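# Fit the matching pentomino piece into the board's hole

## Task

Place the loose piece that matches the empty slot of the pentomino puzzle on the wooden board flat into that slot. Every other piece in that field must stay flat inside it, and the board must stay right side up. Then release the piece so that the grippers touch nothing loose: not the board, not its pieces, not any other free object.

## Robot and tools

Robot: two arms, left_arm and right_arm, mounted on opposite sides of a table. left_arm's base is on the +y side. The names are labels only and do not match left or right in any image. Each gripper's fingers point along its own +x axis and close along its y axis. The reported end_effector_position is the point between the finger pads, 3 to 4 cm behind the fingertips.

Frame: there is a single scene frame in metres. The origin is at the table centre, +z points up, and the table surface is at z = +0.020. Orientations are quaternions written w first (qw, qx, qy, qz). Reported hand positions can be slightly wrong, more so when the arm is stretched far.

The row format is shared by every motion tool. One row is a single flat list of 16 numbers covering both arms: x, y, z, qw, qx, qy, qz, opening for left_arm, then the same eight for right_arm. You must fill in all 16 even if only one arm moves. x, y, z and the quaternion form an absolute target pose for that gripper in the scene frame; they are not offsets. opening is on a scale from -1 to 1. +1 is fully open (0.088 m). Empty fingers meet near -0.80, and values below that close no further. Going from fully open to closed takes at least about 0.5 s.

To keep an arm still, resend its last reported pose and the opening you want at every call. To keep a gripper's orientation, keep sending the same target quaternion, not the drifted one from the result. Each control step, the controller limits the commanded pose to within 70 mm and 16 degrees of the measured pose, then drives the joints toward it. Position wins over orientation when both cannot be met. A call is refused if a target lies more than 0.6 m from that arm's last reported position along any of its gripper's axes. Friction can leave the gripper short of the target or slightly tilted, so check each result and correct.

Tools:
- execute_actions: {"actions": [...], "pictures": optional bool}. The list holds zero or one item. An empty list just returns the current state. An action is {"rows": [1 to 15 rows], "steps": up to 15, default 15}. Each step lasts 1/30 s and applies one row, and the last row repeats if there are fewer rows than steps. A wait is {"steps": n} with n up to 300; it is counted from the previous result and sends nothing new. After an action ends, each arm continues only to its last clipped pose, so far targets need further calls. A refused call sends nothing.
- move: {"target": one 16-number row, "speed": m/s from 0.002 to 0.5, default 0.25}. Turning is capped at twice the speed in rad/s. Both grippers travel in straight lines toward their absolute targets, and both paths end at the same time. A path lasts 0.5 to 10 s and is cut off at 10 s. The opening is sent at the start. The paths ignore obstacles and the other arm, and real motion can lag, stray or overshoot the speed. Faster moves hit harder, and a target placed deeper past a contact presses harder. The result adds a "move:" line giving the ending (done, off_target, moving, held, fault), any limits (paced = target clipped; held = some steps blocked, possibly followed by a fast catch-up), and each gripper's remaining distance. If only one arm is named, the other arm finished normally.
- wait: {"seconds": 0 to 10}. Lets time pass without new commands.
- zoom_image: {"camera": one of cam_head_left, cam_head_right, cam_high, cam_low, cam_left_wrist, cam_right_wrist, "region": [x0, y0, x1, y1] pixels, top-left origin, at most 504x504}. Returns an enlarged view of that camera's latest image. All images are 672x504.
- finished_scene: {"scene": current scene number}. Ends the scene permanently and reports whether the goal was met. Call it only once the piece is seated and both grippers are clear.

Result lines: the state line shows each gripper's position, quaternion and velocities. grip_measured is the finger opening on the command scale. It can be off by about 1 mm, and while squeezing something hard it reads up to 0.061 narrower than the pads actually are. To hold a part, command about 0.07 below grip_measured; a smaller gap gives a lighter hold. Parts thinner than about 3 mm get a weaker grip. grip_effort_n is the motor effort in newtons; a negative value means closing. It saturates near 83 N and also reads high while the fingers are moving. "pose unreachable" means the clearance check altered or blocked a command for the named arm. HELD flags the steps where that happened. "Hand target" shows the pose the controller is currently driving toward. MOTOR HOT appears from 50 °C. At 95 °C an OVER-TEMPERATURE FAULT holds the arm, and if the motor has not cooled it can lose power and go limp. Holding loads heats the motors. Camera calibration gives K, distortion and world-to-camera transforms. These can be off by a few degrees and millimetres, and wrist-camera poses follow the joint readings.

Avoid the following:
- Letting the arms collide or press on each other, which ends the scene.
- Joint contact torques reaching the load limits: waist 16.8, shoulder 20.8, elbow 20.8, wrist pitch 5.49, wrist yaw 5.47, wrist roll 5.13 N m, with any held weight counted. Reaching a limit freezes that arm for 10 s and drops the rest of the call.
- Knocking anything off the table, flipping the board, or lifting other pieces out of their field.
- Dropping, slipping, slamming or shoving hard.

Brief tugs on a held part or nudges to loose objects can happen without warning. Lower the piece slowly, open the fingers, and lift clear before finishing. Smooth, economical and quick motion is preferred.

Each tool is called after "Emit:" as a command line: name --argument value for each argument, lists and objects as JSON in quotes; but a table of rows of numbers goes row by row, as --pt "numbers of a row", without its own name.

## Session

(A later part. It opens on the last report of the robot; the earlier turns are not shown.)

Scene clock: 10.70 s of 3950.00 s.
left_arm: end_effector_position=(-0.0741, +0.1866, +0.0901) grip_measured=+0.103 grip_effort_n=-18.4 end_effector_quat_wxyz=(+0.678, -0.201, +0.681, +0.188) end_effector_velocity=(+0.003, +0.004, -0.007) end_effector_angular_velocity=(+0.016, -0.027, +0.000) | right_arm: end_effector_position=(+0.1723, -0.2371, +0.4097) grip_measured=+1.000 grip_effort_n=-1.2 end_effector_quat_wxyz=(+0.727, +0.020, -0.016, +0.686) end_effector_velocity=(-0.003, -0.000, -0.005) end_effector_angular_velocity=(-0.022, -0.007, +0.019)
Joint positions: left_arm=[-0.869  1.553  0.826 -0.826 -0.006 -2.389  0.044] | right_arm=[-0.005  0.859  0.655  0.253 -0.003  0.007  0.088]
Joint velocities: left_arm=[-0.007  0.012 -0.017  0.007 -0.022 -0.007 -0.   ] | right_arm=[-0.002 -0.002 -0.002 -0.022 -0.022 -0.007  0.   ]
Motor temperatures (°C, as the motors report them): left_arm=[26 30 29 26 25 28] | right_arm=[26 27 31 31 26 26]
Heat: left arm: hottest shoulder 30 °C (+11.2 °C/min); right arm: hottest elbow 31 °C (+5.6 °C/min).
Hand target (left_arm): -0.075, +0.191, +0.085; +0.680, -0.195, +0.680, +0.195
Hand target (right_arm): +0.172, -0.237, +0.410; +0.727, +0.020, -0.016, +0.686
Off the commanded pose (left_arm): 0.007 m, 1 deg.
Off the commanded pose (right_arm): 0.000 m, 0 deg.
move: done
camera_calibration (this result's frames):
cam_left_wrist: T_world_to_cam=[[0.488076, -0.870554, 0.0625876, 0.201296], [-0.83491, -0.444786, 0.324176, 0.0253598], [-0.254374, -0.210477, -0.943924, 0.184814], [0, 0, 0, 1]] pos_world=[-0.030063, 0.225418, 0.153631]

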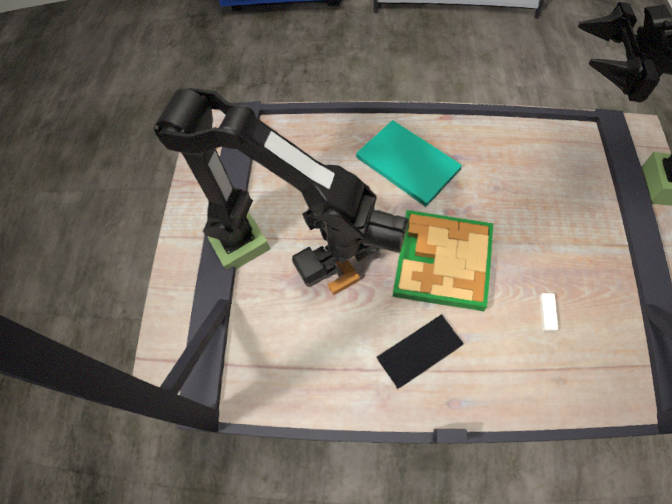

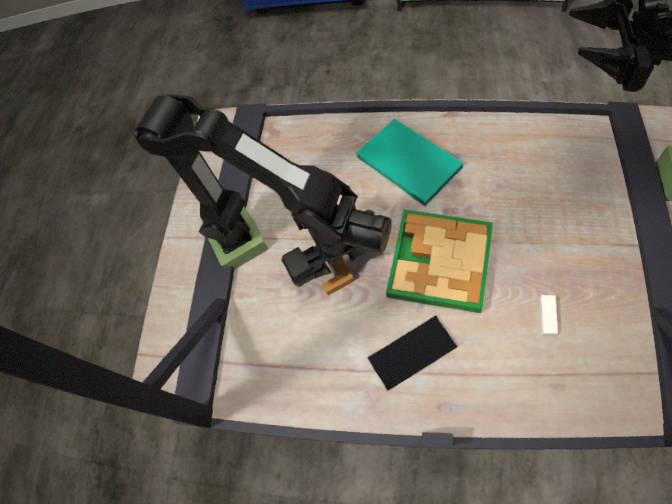

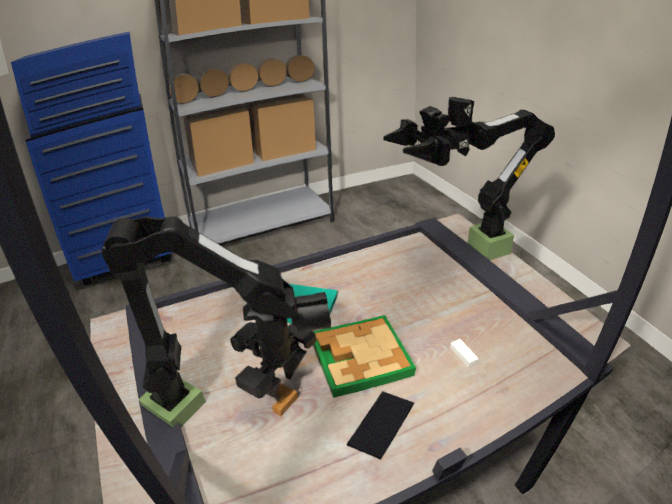

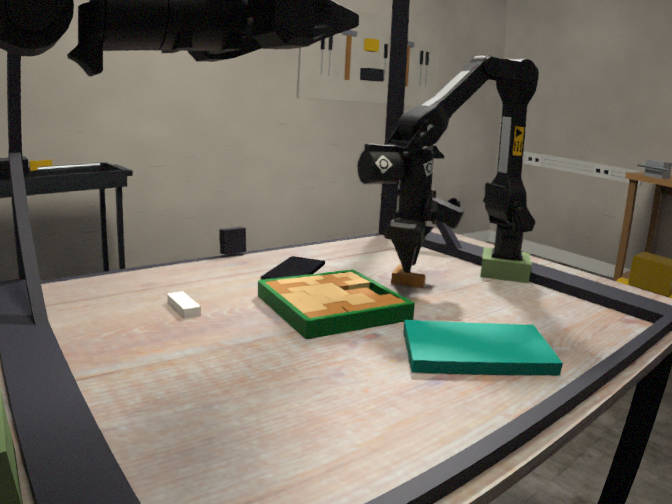

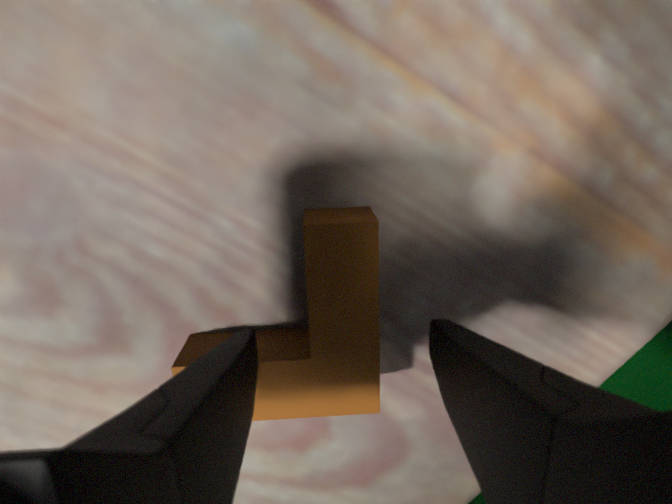

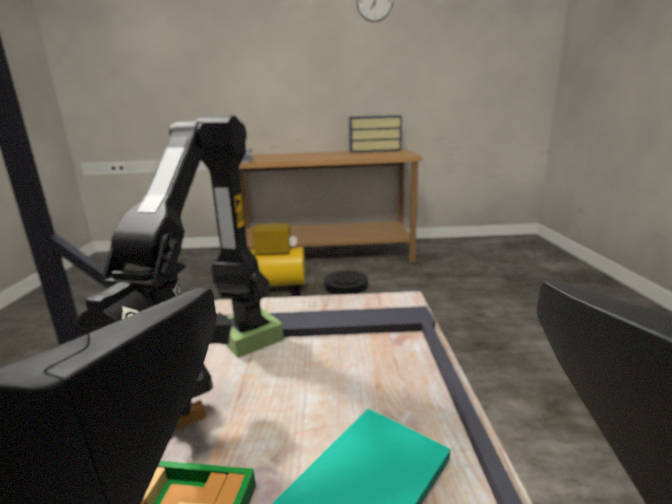

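Emit:
move --target '[-0.075,0.192,0.063,0.68,-0.195,0.68,0.195,0.1,0.172,-0.237,0.41,0.727,0.02,-0.016,0.686,1]' --speed 0.03

Emit:
move --target '[-0.075,0.192,0.063,0.68,-0.195,0.68,0.195,-0.52,0.172,-0.237,0.41,0.727,0.02,-0.016,0.686,1]'

Emit:
move --target '[-0.075,0.19,0.14,0.68,-0.195,0.68,0.195,-0.52,0.172,-0.237,0.41,0.727,0.02,-0.016,0.686,1]' --speed 0.1

Emit:
move --target '[-0.055,0.048,0.125,0.464,0.534,0.464,-0.534,-0.52,0.172,-0.237,0.41,0.727,0.02,-0.016,0.686,1]'

Emit:
move --target '[-0.055,0.048,0.103,0.464,0.534,0.464,-0.534,-0.52,0.172,-0.237,0.41,0.727,0.02,-0.016,0.686,1]' --speed 0.03

Scene clock: 18.00 s of 3950.00 s.
left_arm: end_effector_position=(-0.0744, +0.1874, +0.0678) grip_measured=+0.103 grip_effort_n=-18.4 end_effector_quat_wxyz=(+0.678, -0.201, +0.682, +0.188) end_effector_velocity=(+0.000, -0.001, -0.001) end_effector_angular_velocity=(-0.004, -0.006, +0.005) | right_arm: end_effector_position=(+0.1723, -0.2371, +0.4097) grip_measured=+1.000 grip_effort_n=-0.7 end_effector_quat_wxyz=(+0.727, +0.020, -0.016, +0.686) end_effector_velocity=(-0.000, -0.002, +0.000) end_effector_angular_velocity=(+0.008, +0.006, +0.005)
Joint positions: left_arm=[-0.87   1.6    0.771 -0.723 -0.005 -2.391  0.044] | right_arm=[-0.005  0.859  0.655  0.253 -0.003  0.007  0.088]
Joint velocities: left_arm=[-0.002  0.002 -0.002  0.007 -0.007 -0.007 -0.   ] | right_arm=[-0.002 -0.007 -0.007  0.007 -0.007  0.007  0.   ]
Motor temperatures (°C, as the motors report them): left_arm=[26 30 29 26 25 28] | right_arm=[26 27 32 32 26 26]
Heat: left arm: hottest shoulder 30 °C (+6.7 °C/min); right arm: hottest elbow 32 °C (+6.7 °C/min).
Hand target (left_arm): -0.075, +0.192, +0.063; +0.680, -0.195, +0.680, +0.195
Hand target (right_arm): +0.172, -0.237, +0.410; +0.727, +0.020, -0.016, +0.686
Off the commanded pose (left_arm): 0.007 m, 1 deg.
Off the commanded pose (right_arm): 0.000 m, 0 deg.
After step 90, 3.10 s passed at rest.
move: done
camera_calibration (this result's frames):
cam_left_wrist: T_world_to_cam=[[0.488095, -0.870564, 0.0623051, 0.203622], [-0.834782, -0.444812, 0.32447, 0.0327178], [-0.254757, -0.210383, -0.943842, 0.163826], [0, 0, 0, 1]] pos_world=[-0.0303388, 0.226285, 0.131323]

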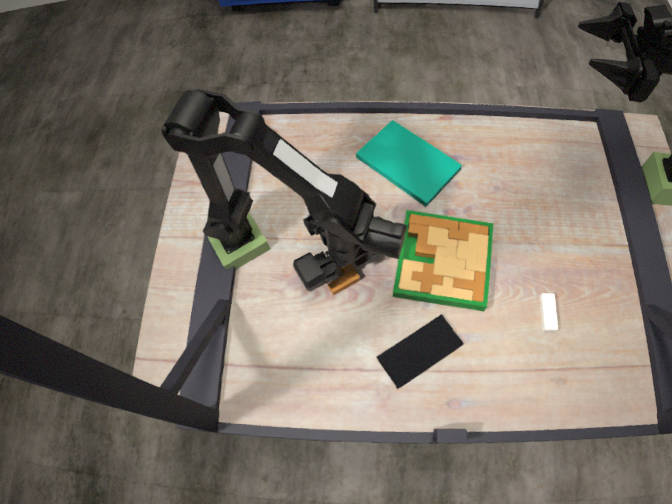

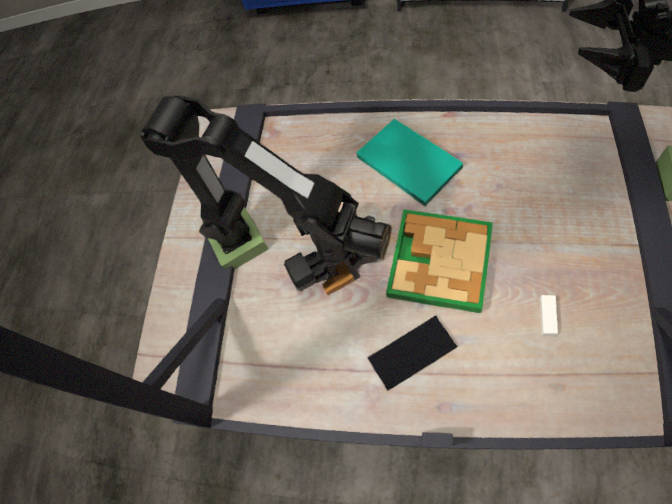

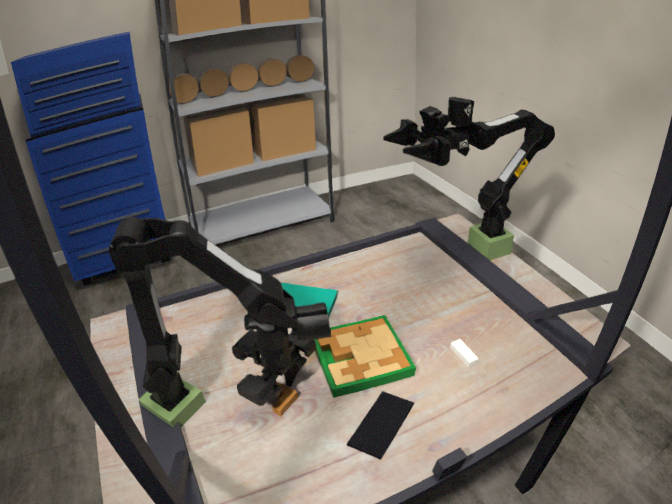

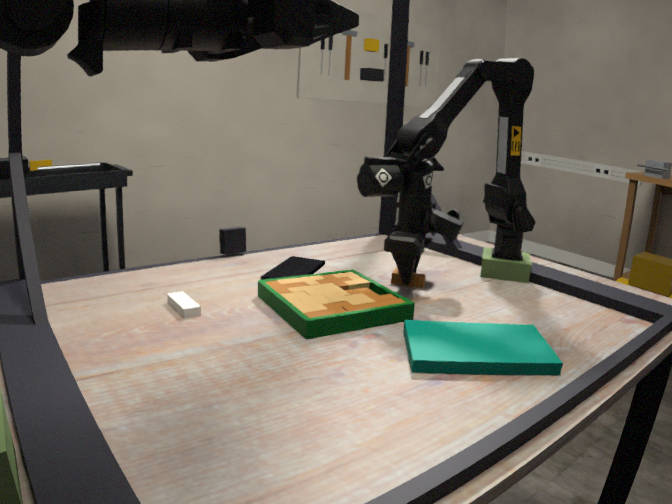

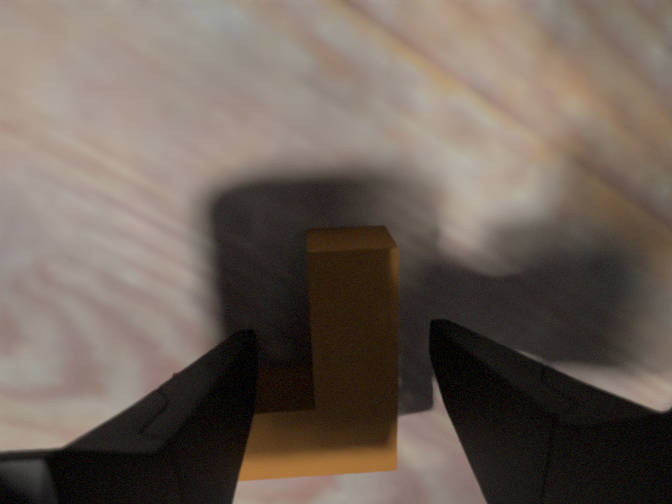

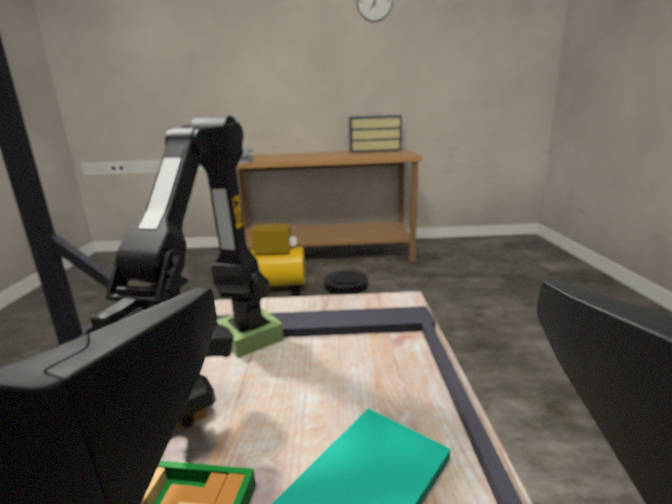

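Scene clock: 18.70 s of 3950.00 s.
left_arm: end_effector_position=(-0.0744, +0.1874, +0.0678) grip_measured=-0.450 grip_effort_n=-83.5 end_effector_quat_wxyz=(+0.678, -0.201, +0.682, +0.188) end_effector_velocity=(-0.001, +0.003, -0.001) end_effector_angular_velocity=(+0.014, +0.004, +0.019) | right_arm: end_effector_position=(+0.1723, -0.2371, +0.4097) grip_measured=+1.000 grip_effort_n=-0.2 end_effector_quat_wxyz=(+0.727, +0.020, -0.016, +0.686) end_effector_velocity=(-0.003, -0.000, -0.005) end_effector_angular_velocity=(-0.022, +0.008, +0.020)
Joint positions: left_arm=[-0.87   1.6    0.771 -0.723 -0.005 -2.391  0.017] | right_arm=[-0.005  0.859  0.655  0.253 -0.003  0.007  0.088]
Joint velocities: left_arm=[-0.002  0.002 -0.002 -0.007  0.007 -0.022 -0.   ] | right_arm=[-0.002 -0.002 -0.002 -0.022 -0.022  0.007  0.   ]
Motor temperatures (°C, as the motors report them): left_arm=[26 30 29 26 25 28] | right_arm=[26 27 32 32 26 26]
Heat: left arm: hottest shoulder 30 °C (+6.4 °C/min); right arm: hottest elbow 32 °C (+6.4 °C/min).
Hand target (left_arm): -0.075, +0.192, +0.063; +0.680, -0.195, +0.680, +0.195
Hand target (right_arm): +0.172, -0.237, +0.410; +0.727, +0.020, -0.016, +0.686
Off the commanded pose (left_arm): 0.007 m, 1 deg.
Off the commanded pose (right_arm): 0.000 m, 0 deg.
move: done
camera_calibration (this result's frames):
cam_left_wrist: T_world_to_cam=[[0.488095, -0.870564, 0.0623051, 0.203622], [-0.834782, -0.444812, 0.32447, 0.0327178], [-0.254757, -0.210383, -0.943842, 0.163826], [0, 0, 0, 1]] pos_world=[-0.0303388, 0.226285, 0.131323]

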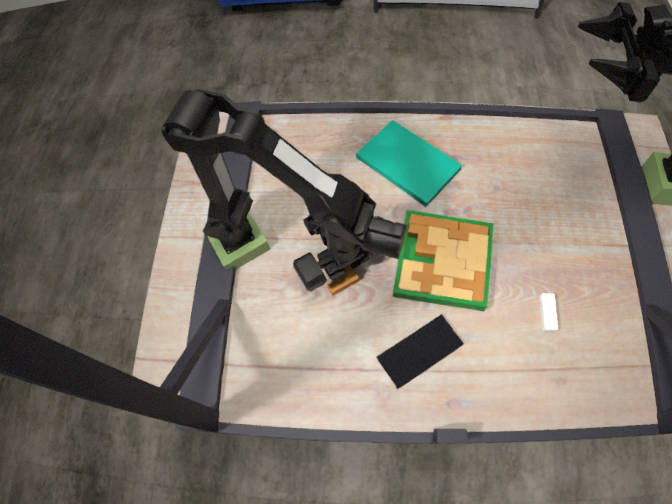

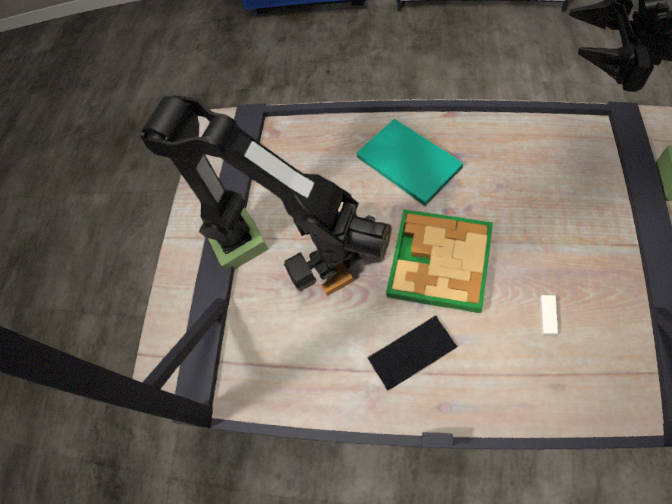

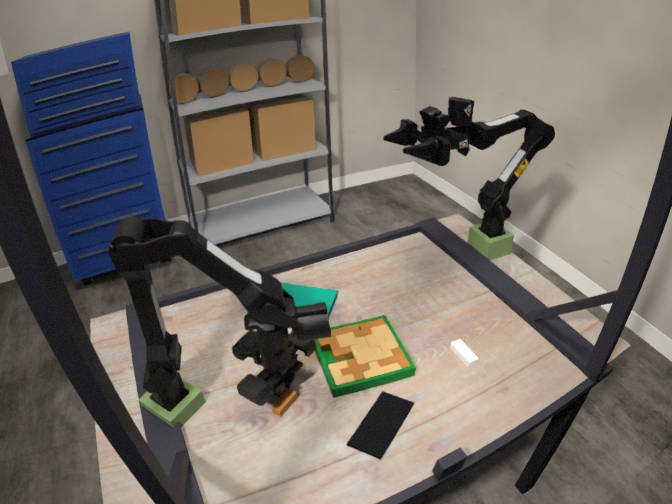

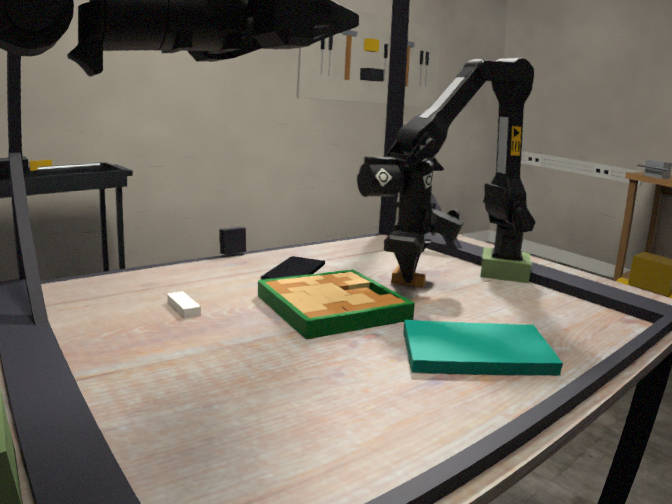

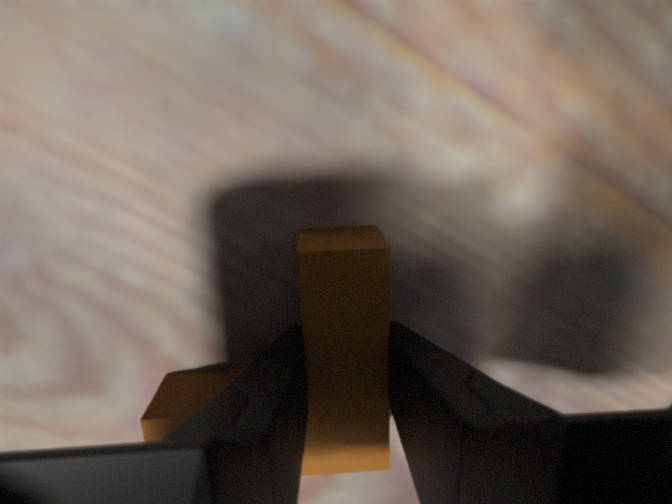

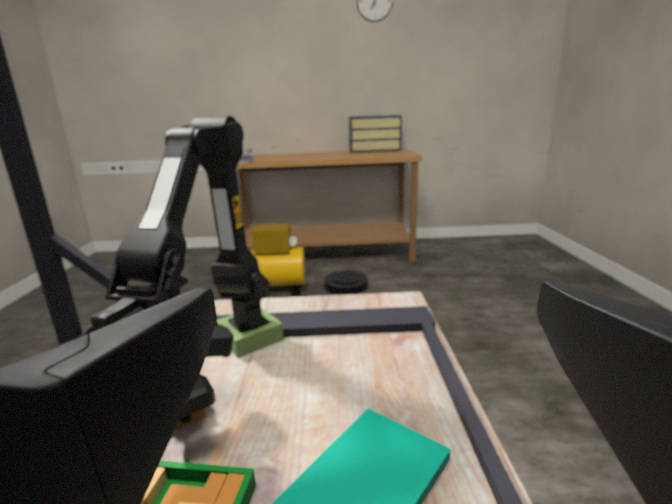

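Scene clock: 19.87 s of 3950.00 s.
left_arm: end_effector_position=(-0.0730, +0.1925, +0.1352) grip_measured=-0.450 grip_effort_n=-83.5 end_effector_quat_wxyz=(+0.684, -0.190, +0.675, +0.198) end_effector_velocity=(+0.000, +0.003, +0.002) end_effector_angular_velocity=(+0.014, +0.004, +0.010) | right_arm: end_effector_position=(+0.1723, -0.2371, +0.4097) grip_measured=+1.000 grip_effort_n=-1.2 end_effector_quat_wxyz=(+0.727, +0.020, -0.016, +0.686) end_effector_velocity=(+0.001, -0.002, -0.001) end_effector_angular_velocity=(-0.004, -0.022, -0.001)
Joint positions: left_arm=[-0.87   1.487  0.958 -1.057 -0.005 -2.391  0.017] | right_arm=[-0.005  0.859  0.655  0.253 -0.003  0.007  0.088]
Joint velocities: left_arm=[ 0.002 -0.002  0.007 -0.022  0.007 -0.007 -0.   ] | right_arm=[-0.007 -0.007 -0.002 -0.007 -0.007 -0.022  0.   ]
Motor temperatures (°C, as the motors report them): left_arm=[26 30 30 26 25 28] | right_arm=[26 27 32 32 26 26]
Heat: left arm: hottest shoulder 30 °C (+6.0 °C/min); right arm: hottest elbow 32 °C (+6.0 °C/min).
Hand target (left_arm): -0.075, +0.190, +0.140; +0.680, -0.195, +0.680, +0.195
Hand target (right_arm): +0.172, -0.237, +0.410; +0.727, +0.020, -0.016, +0.686
Off the commanded pose (left_arm): 0.006 m, 1 deg.
Off the commanded pose (right_arm): 0.000 m, 0 deg.
move: done
camera_calibration (this result's frames):
cam_left_wrist: T_world_to_cam=[[0.487651, -0.872209, 0.0380656, 0.20673], [-0.837559, -0.455084, 0.302312, 0.0190252], [-0.246356, -0.179305, -0.952449, 0.224629], [0, 0, 0, 1]] pos_world=[-0.0295383, 0.229247, 0.200327]

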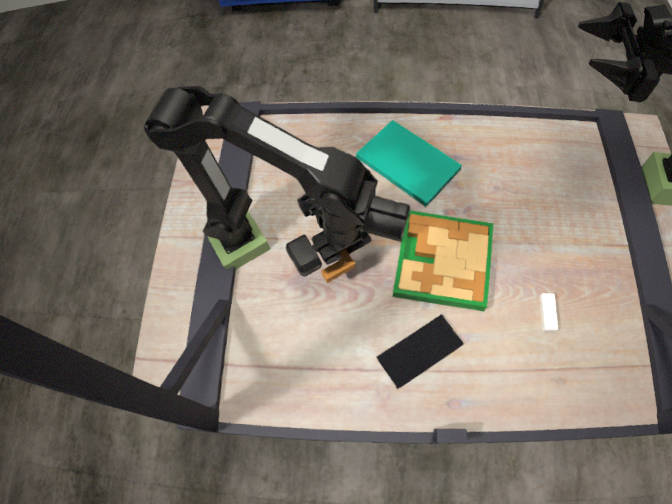

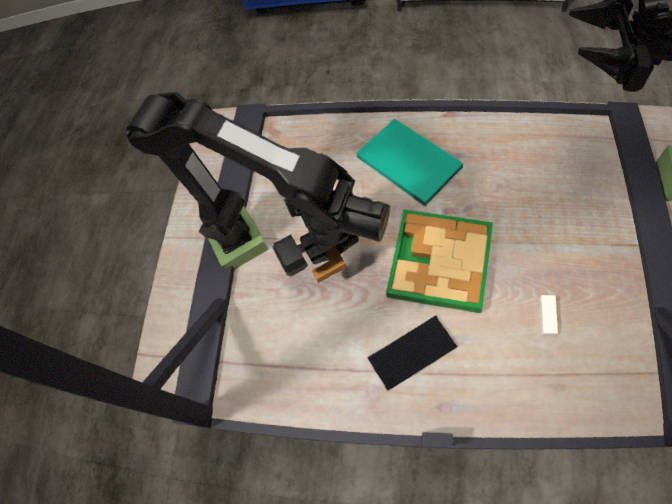

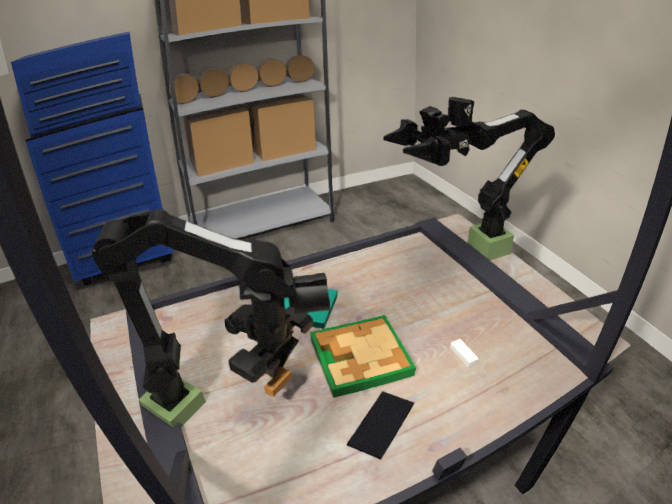

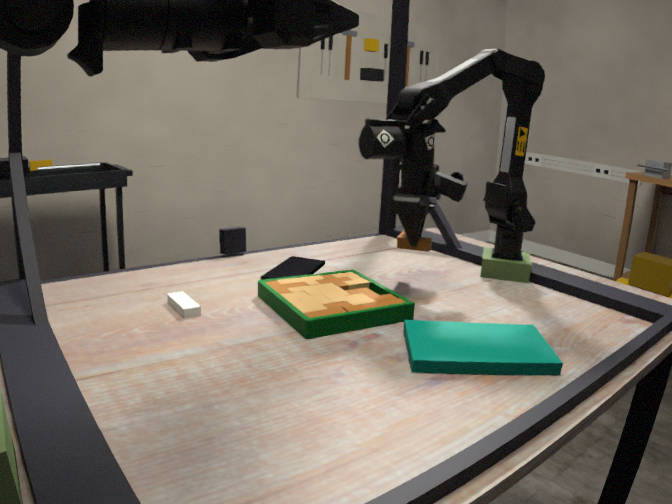

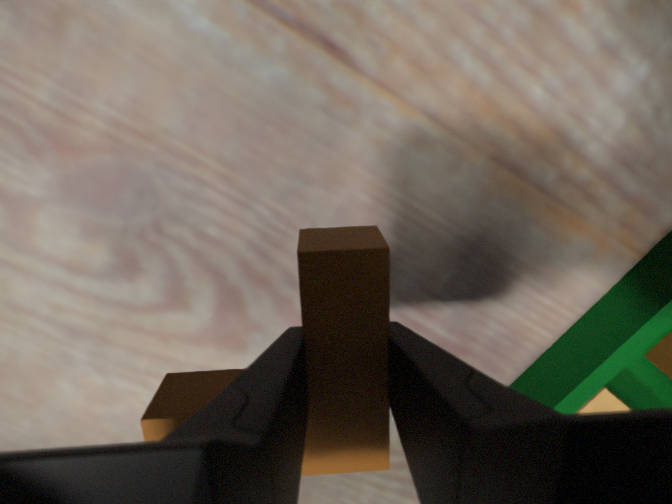

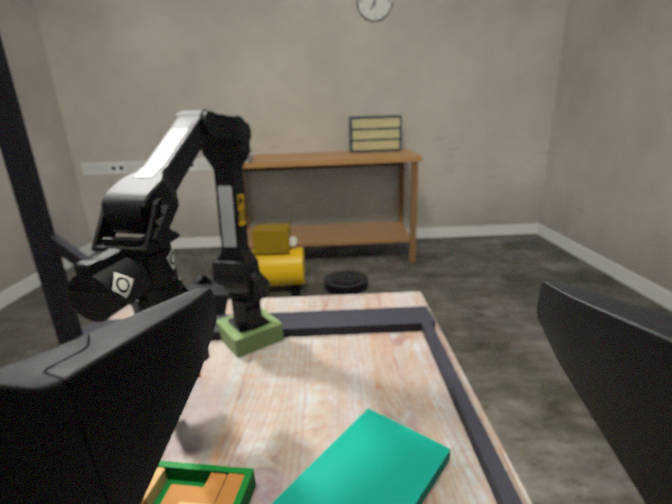

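Scene clock: 24.90 s of 3950.00 s.
left_arm: end_effector_position=(-0.0566, +0.0498, +0.1288) grip_measured=-0.450 grip_effort_n=-83.5 end_effector_quat_wxyz=(+0.468, +0.532, +0.462, -0.534) end_effector_velocity=(-0.000, -0.000, +0.001) end_effector_angular_velocity=(+0.003, +0.007, -0.005) | right_arm: end_effector_position=(+0.1723, -0.2371, +0.4097) grip_measured=+1.000 grip_effort_n=-1.2 end_effector_quat_wxyz=(+0.727, +0.020, -0.016, +0.686) end_effector_velocity=(-0.000, -0.000, -0.002) end_effector_angular_velocity=(-0.007, +0.007, +0.005)
Joint positions: left_arm=[-0.728  1.985  1.517 -1.095 -0.005  0.015  0.017] | right_arm=[-0.005  0.859  0.655  0.253 -0.003  0.007  0.088]
Joint velocities: left_arm=[ 0.002  0.002  0.007 -0.007  0.007  0.007 -0.   ] | right_arm=[-0.002 -0.002 -0.002 -0.007 -0.007  0.007  0.   ]
Motor temperatures (°C, as the motors report them): left_arm=[26 30 30 26 25 28] | right_arm=[26 27 32 33 26 26]
Heat: left arm: hottest shoulder 30 °C (+4.8 °C/min); right arm: hottest wrist pitch 33 °C (+7.2 °C/min).
Hand target (left_arm): -0.056, +0.048, +0.126; +0.464, +0.534, +0.463, -0.533
Hand target (right_arm): +0.172, -0.237, +0.410; +0.727, +0.020, -0.016, +0.686
Off the commanded pose (left_arm): 0.004 m, 1 deg.
Off the commanded pose (right_arm): 0.000 m, 0 deg.
move: done
camera_calibration (this result's frames):
cam_left_wrist: T_world_to_cam=[[-0.982718, 0.180791, 0.0397516, -0.0613456], [0.184144, 0.932876, 0.309568, -0.0424276], [0.018884, 0.311538, -0.950046, 0.187238], [0, 0, 0, 1]] pos_world=[-0.0560084, -0.00766125, 0.193457]

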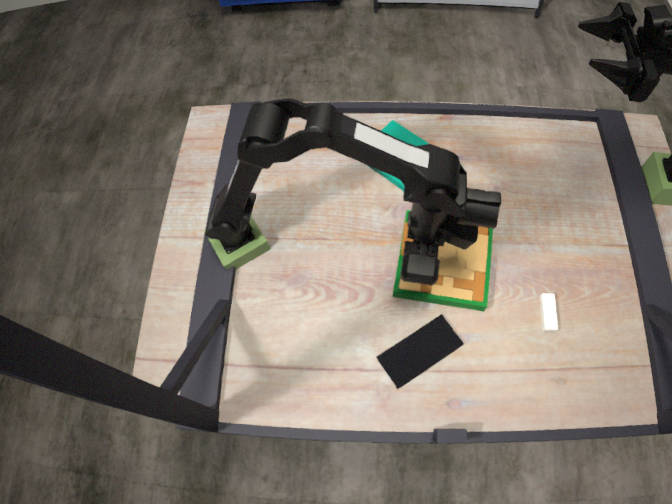

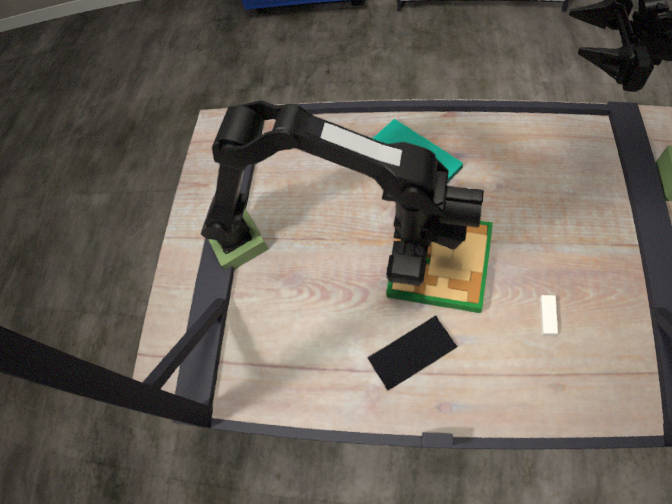

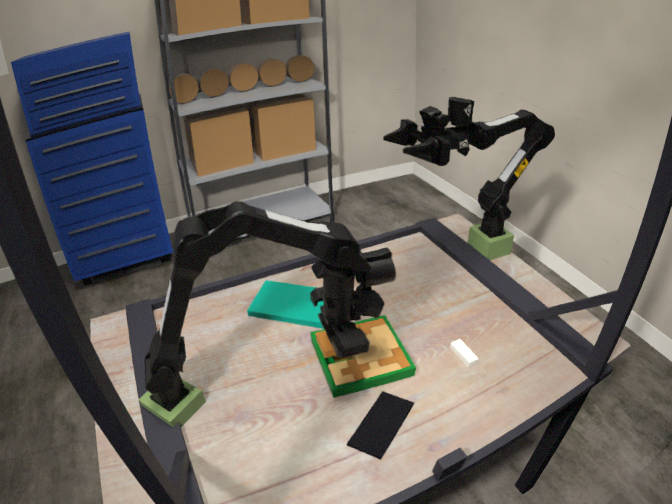

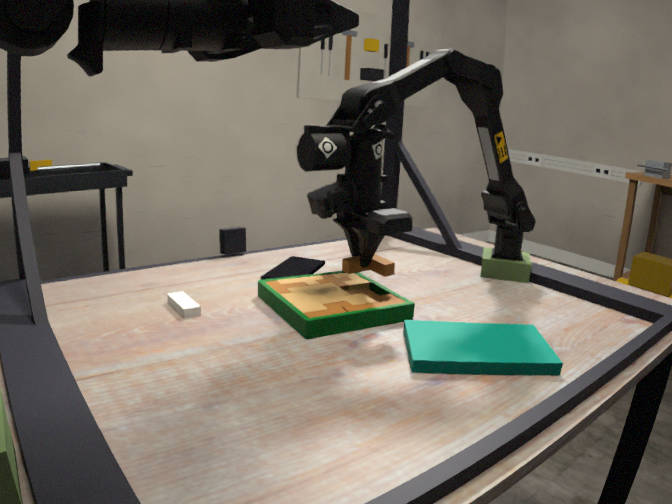

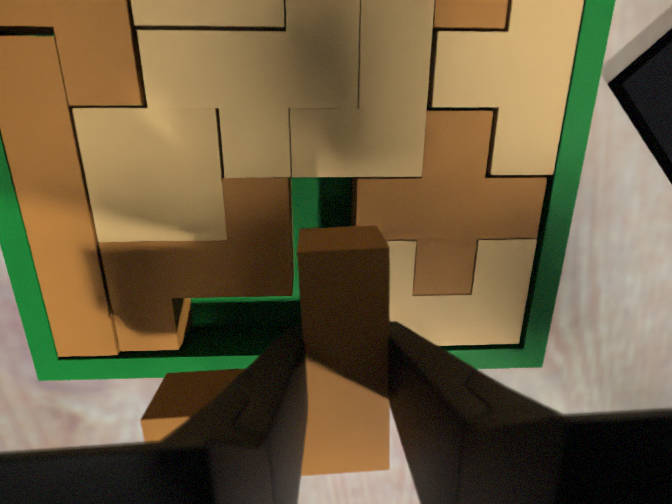

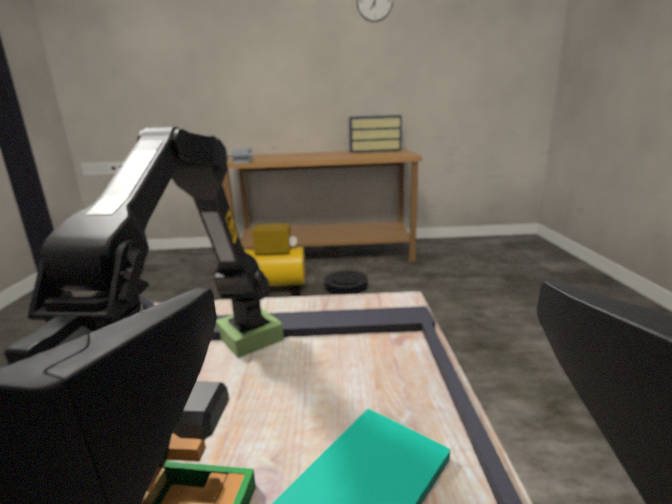

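Scene clock: 26.10 s of 3950.00 s.
left_arm: end_effector_position=(-0.0560, +0.0446, +0.1113) grip_measured=-0.450 grip_effort_n=-83.5 end_effector_quat_wxyz=(+0.471, +0.528, +0.457, -0.538) end_effector_velocity=(+0.000, +0.002, +0.002) end_effector_angular_velocity=(+0.002, -0.007, +0.005) | right_arm: end_effector_position=(+0.1723, -0.2371, +0.4097) grip_measured=+1.000 grip_effort_n=-1.2 end_effector_quat_wxyz=(+0.727, +0.020, -0.016, +0.686) end_effector_velocity=(-0.003, -0.000, -0.002) end_effector_angular_velocity=(-0.008, -0.008, +0.019)
Joint positions: left_arm=[-0.725  2.008  1.479 -1.018 -0.005  0.019  0.017] | right_arm=[-0.005  0.859  0.655  0.253 -0.003  0.007  0.088]
Joint velocities: left_arm=[-0.002 -0.007 -0.002 -0.007 -0.007 -0.007 -0.   ] | right_arm=[-0.002 -0.002 -0.002 -0.007 -0.022 -0.007  0.   ]
Motor temperatures (°C, as the motors report them): left_arm=[26 30 30 26 25 28] | right_arm=[26 27 32 33 26 26]
Heat: left arm: hottest shoulder 30 °C (+4.6 °C/min); right arm: hottest wrist pitch 33 °C (+6.9 °C/min).
Hand target (left_arm): -0.055, +0.048, +0.103; +0.464, +0.534, +0.464, -0.534
Hand target (right_arm): +0.172, -0.237, +0.410; +0.727, +0.020, -0.016, +0.686
Off the commanded pose (left_arm): 0.009 m, 1 deg.
Off the commanded pose (right_arm): 0.000 m, 0 deg.
move: off_target (left_arm)
camera_calibration (this result's frames):
cam_left_wrist: T_world_to_cam=[[-0.982301, 0.183273, 0.0386865, -0.0591627], [0.186468, 0.93721, 0.294733, -0.0307341], [0.0177593, 0.29673, -0.954796, 0.173371], [0, 0, 0, 1]] pos_world=[-0.0554636, -0.0117971, 0.176881]

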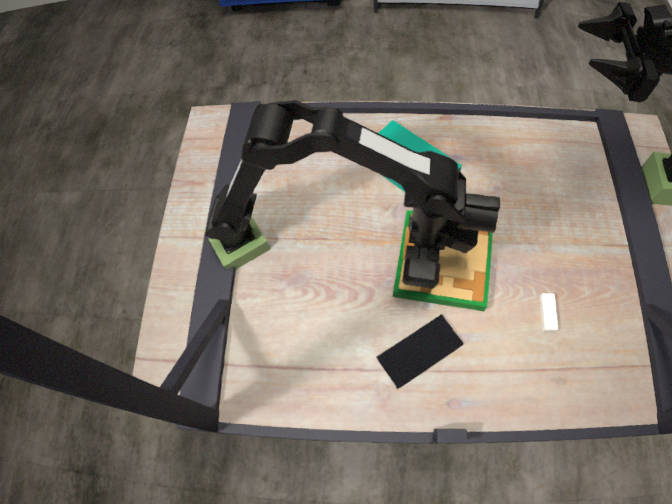

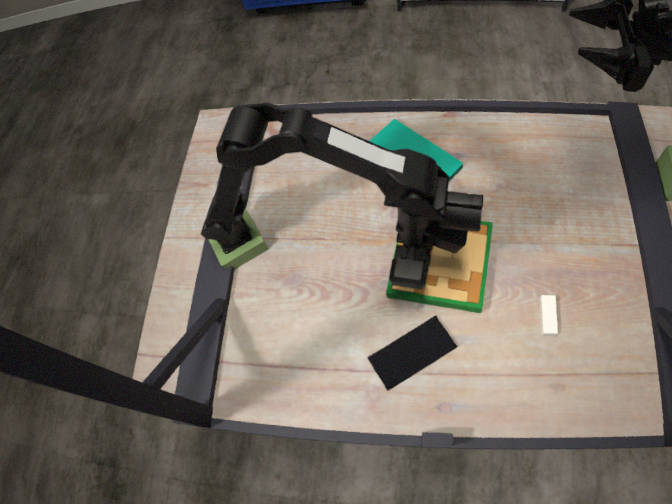

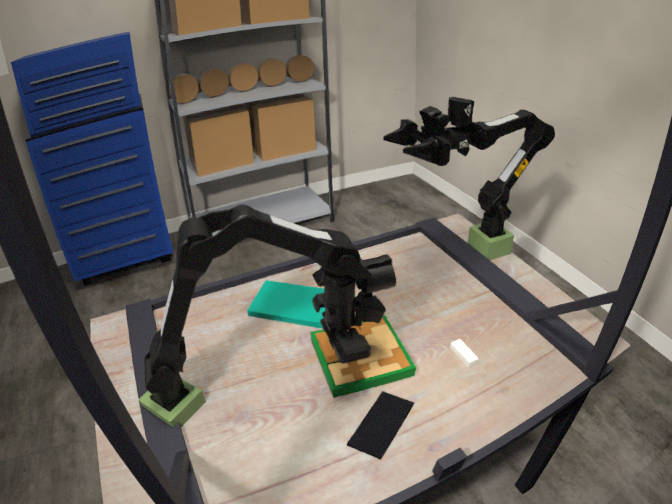

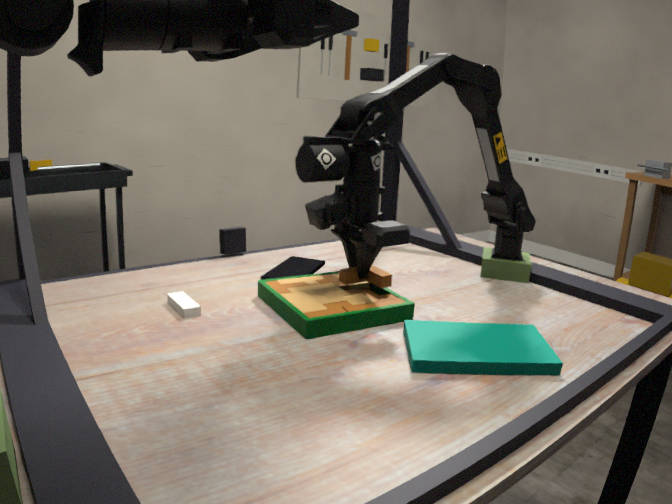

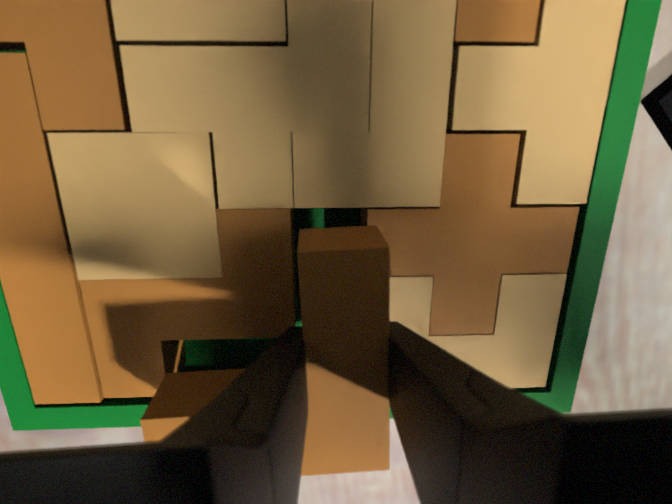

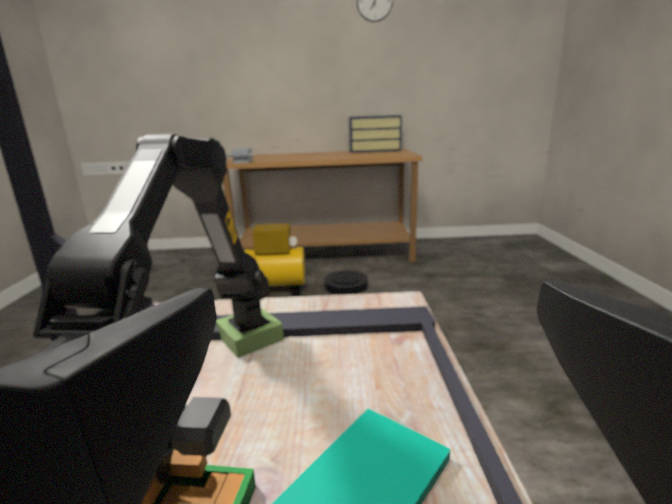

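Emit:
move --target '[-0.0525,0.0455,0.094,0.455,0.541,0.455,-0.541,-0.52,0.172,-0.237,0.41,0.727,0.02,-0.016,0.686,1]' --speed 0.015

Scene clock: 29.53 s of 3950.00 s.
left_arm: end_effector_position=(-0.0536, +0.0419, +0.1024) grip_measured=-0.450 grip_effort_n=-83.5 end_effector_quat_wxyz=(+0.463, +0.536, +0.449, -0.545) end_effector_velocity=(+0.000, +0.002, -0.002) end_effector_angular_velocity=(+0.011, -0.009, -0.010) | right_arm: end_effector_position=(+0.1723, -0.2371, +0.4097) grip_measured=+1.000 grip_effort_n=-1.2 end_effector_quat_wxyz=(+0.727, +0.020, -0.016, +0.686) end_effector_velocity=(+0.003, -0.002, -0.004) end_effector_angular_velocity=(-0.017, -0.006, -0.015)
Joint positions: left_arm=[-0.718  2.027  1.469 -0.989 -0.005  0.059  0.017] | right_arm=[-0.005  0.859  0.655  0.253 -0.003  0.007  0.088]
Joint velocities: left_arm=[-0.002  0.002 -0.002 -0.007 -0.007  0.007 -0.   ] | right_arm=[-0.007 -0.007 -0.002 -0.022  0.007 -0.007  0.   ]
Motor temperatures (°C, as the motors report them): left_arm=[26 31 30 26 25 28] | right_arm=[26 27 33 33 26 26]
Heat: left arm: hottest shoulder 31 °C (+6.1 °C/min); right arm: hottest elbow 33 °C (+6.1 °C/min).
Hand target (left_arm): -0.053, +0.045, +0.094; +0.455, +0.541, +0.455, -0.541
Hand target (right_arm): +0.172, -0.237, +0.410; +0.727, +0.020, -0.016, +0.686
Off the commanded pose (left_arm): 0.009 m, 1 deg.
Off the commanded pose (right_arm): 0.000 m, 0 deg.
move: off_target (left_arm)
camera_calibration (this result's frames):
cam_left_wrist: T_world_to_cam=[[-0.975961, 0.21465, 0.0377508, -0.0567855], [0.216124, 0.930842, 0.29466, -0.0241688], [0.0281088, 0.295735, -0.954856, 0.16621], [0, 0, 0, 1]] pos_world=[-0.0548689, -0.0144677, 0.167972]

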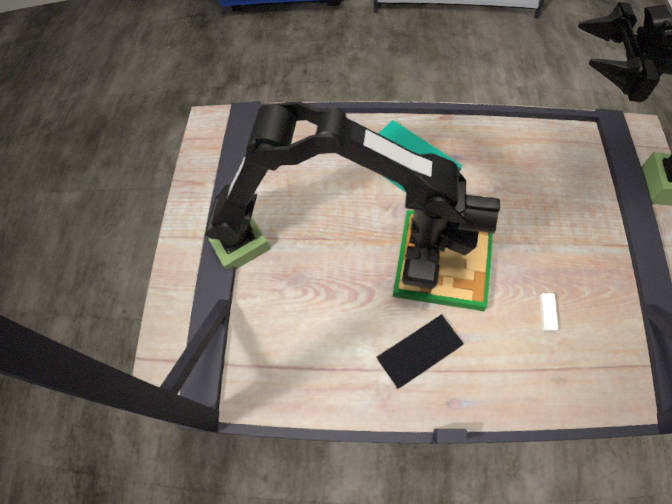

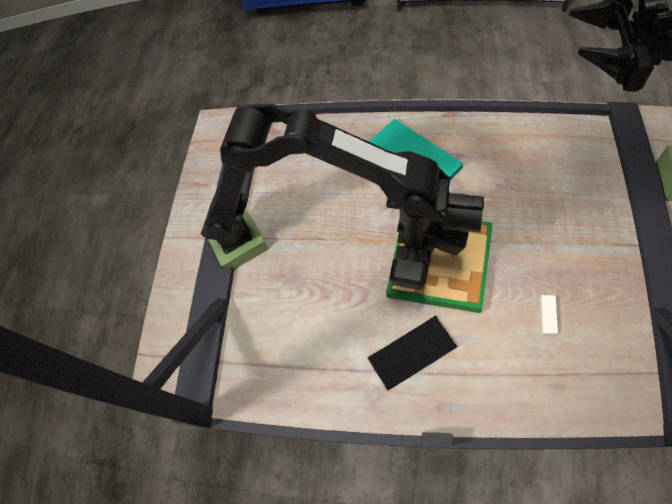

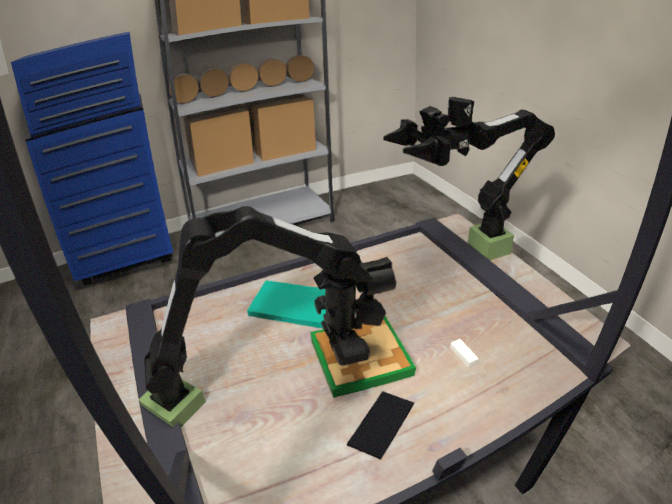

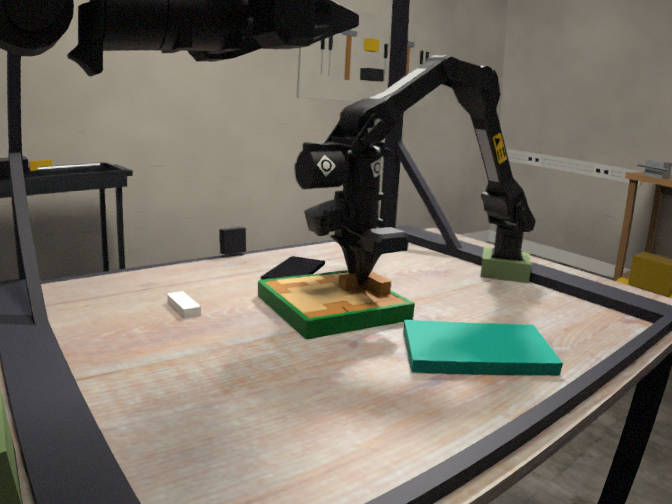

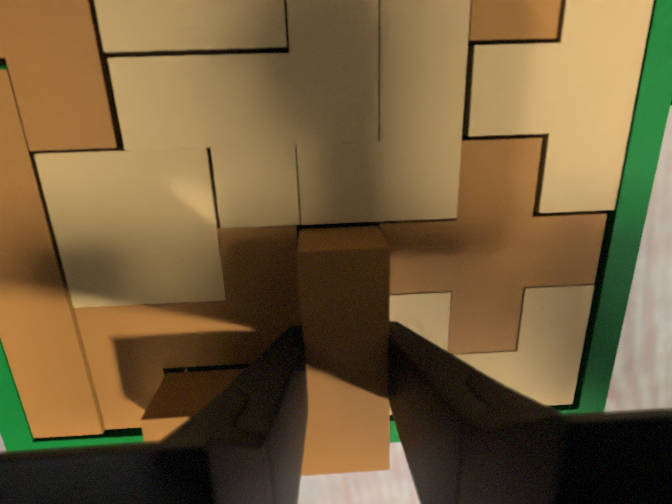

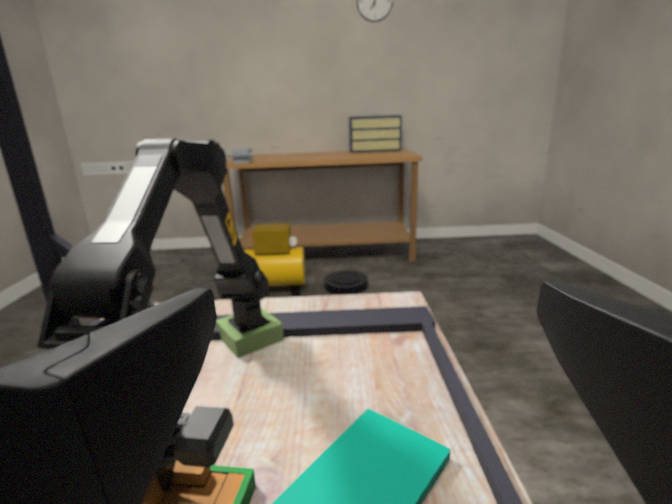

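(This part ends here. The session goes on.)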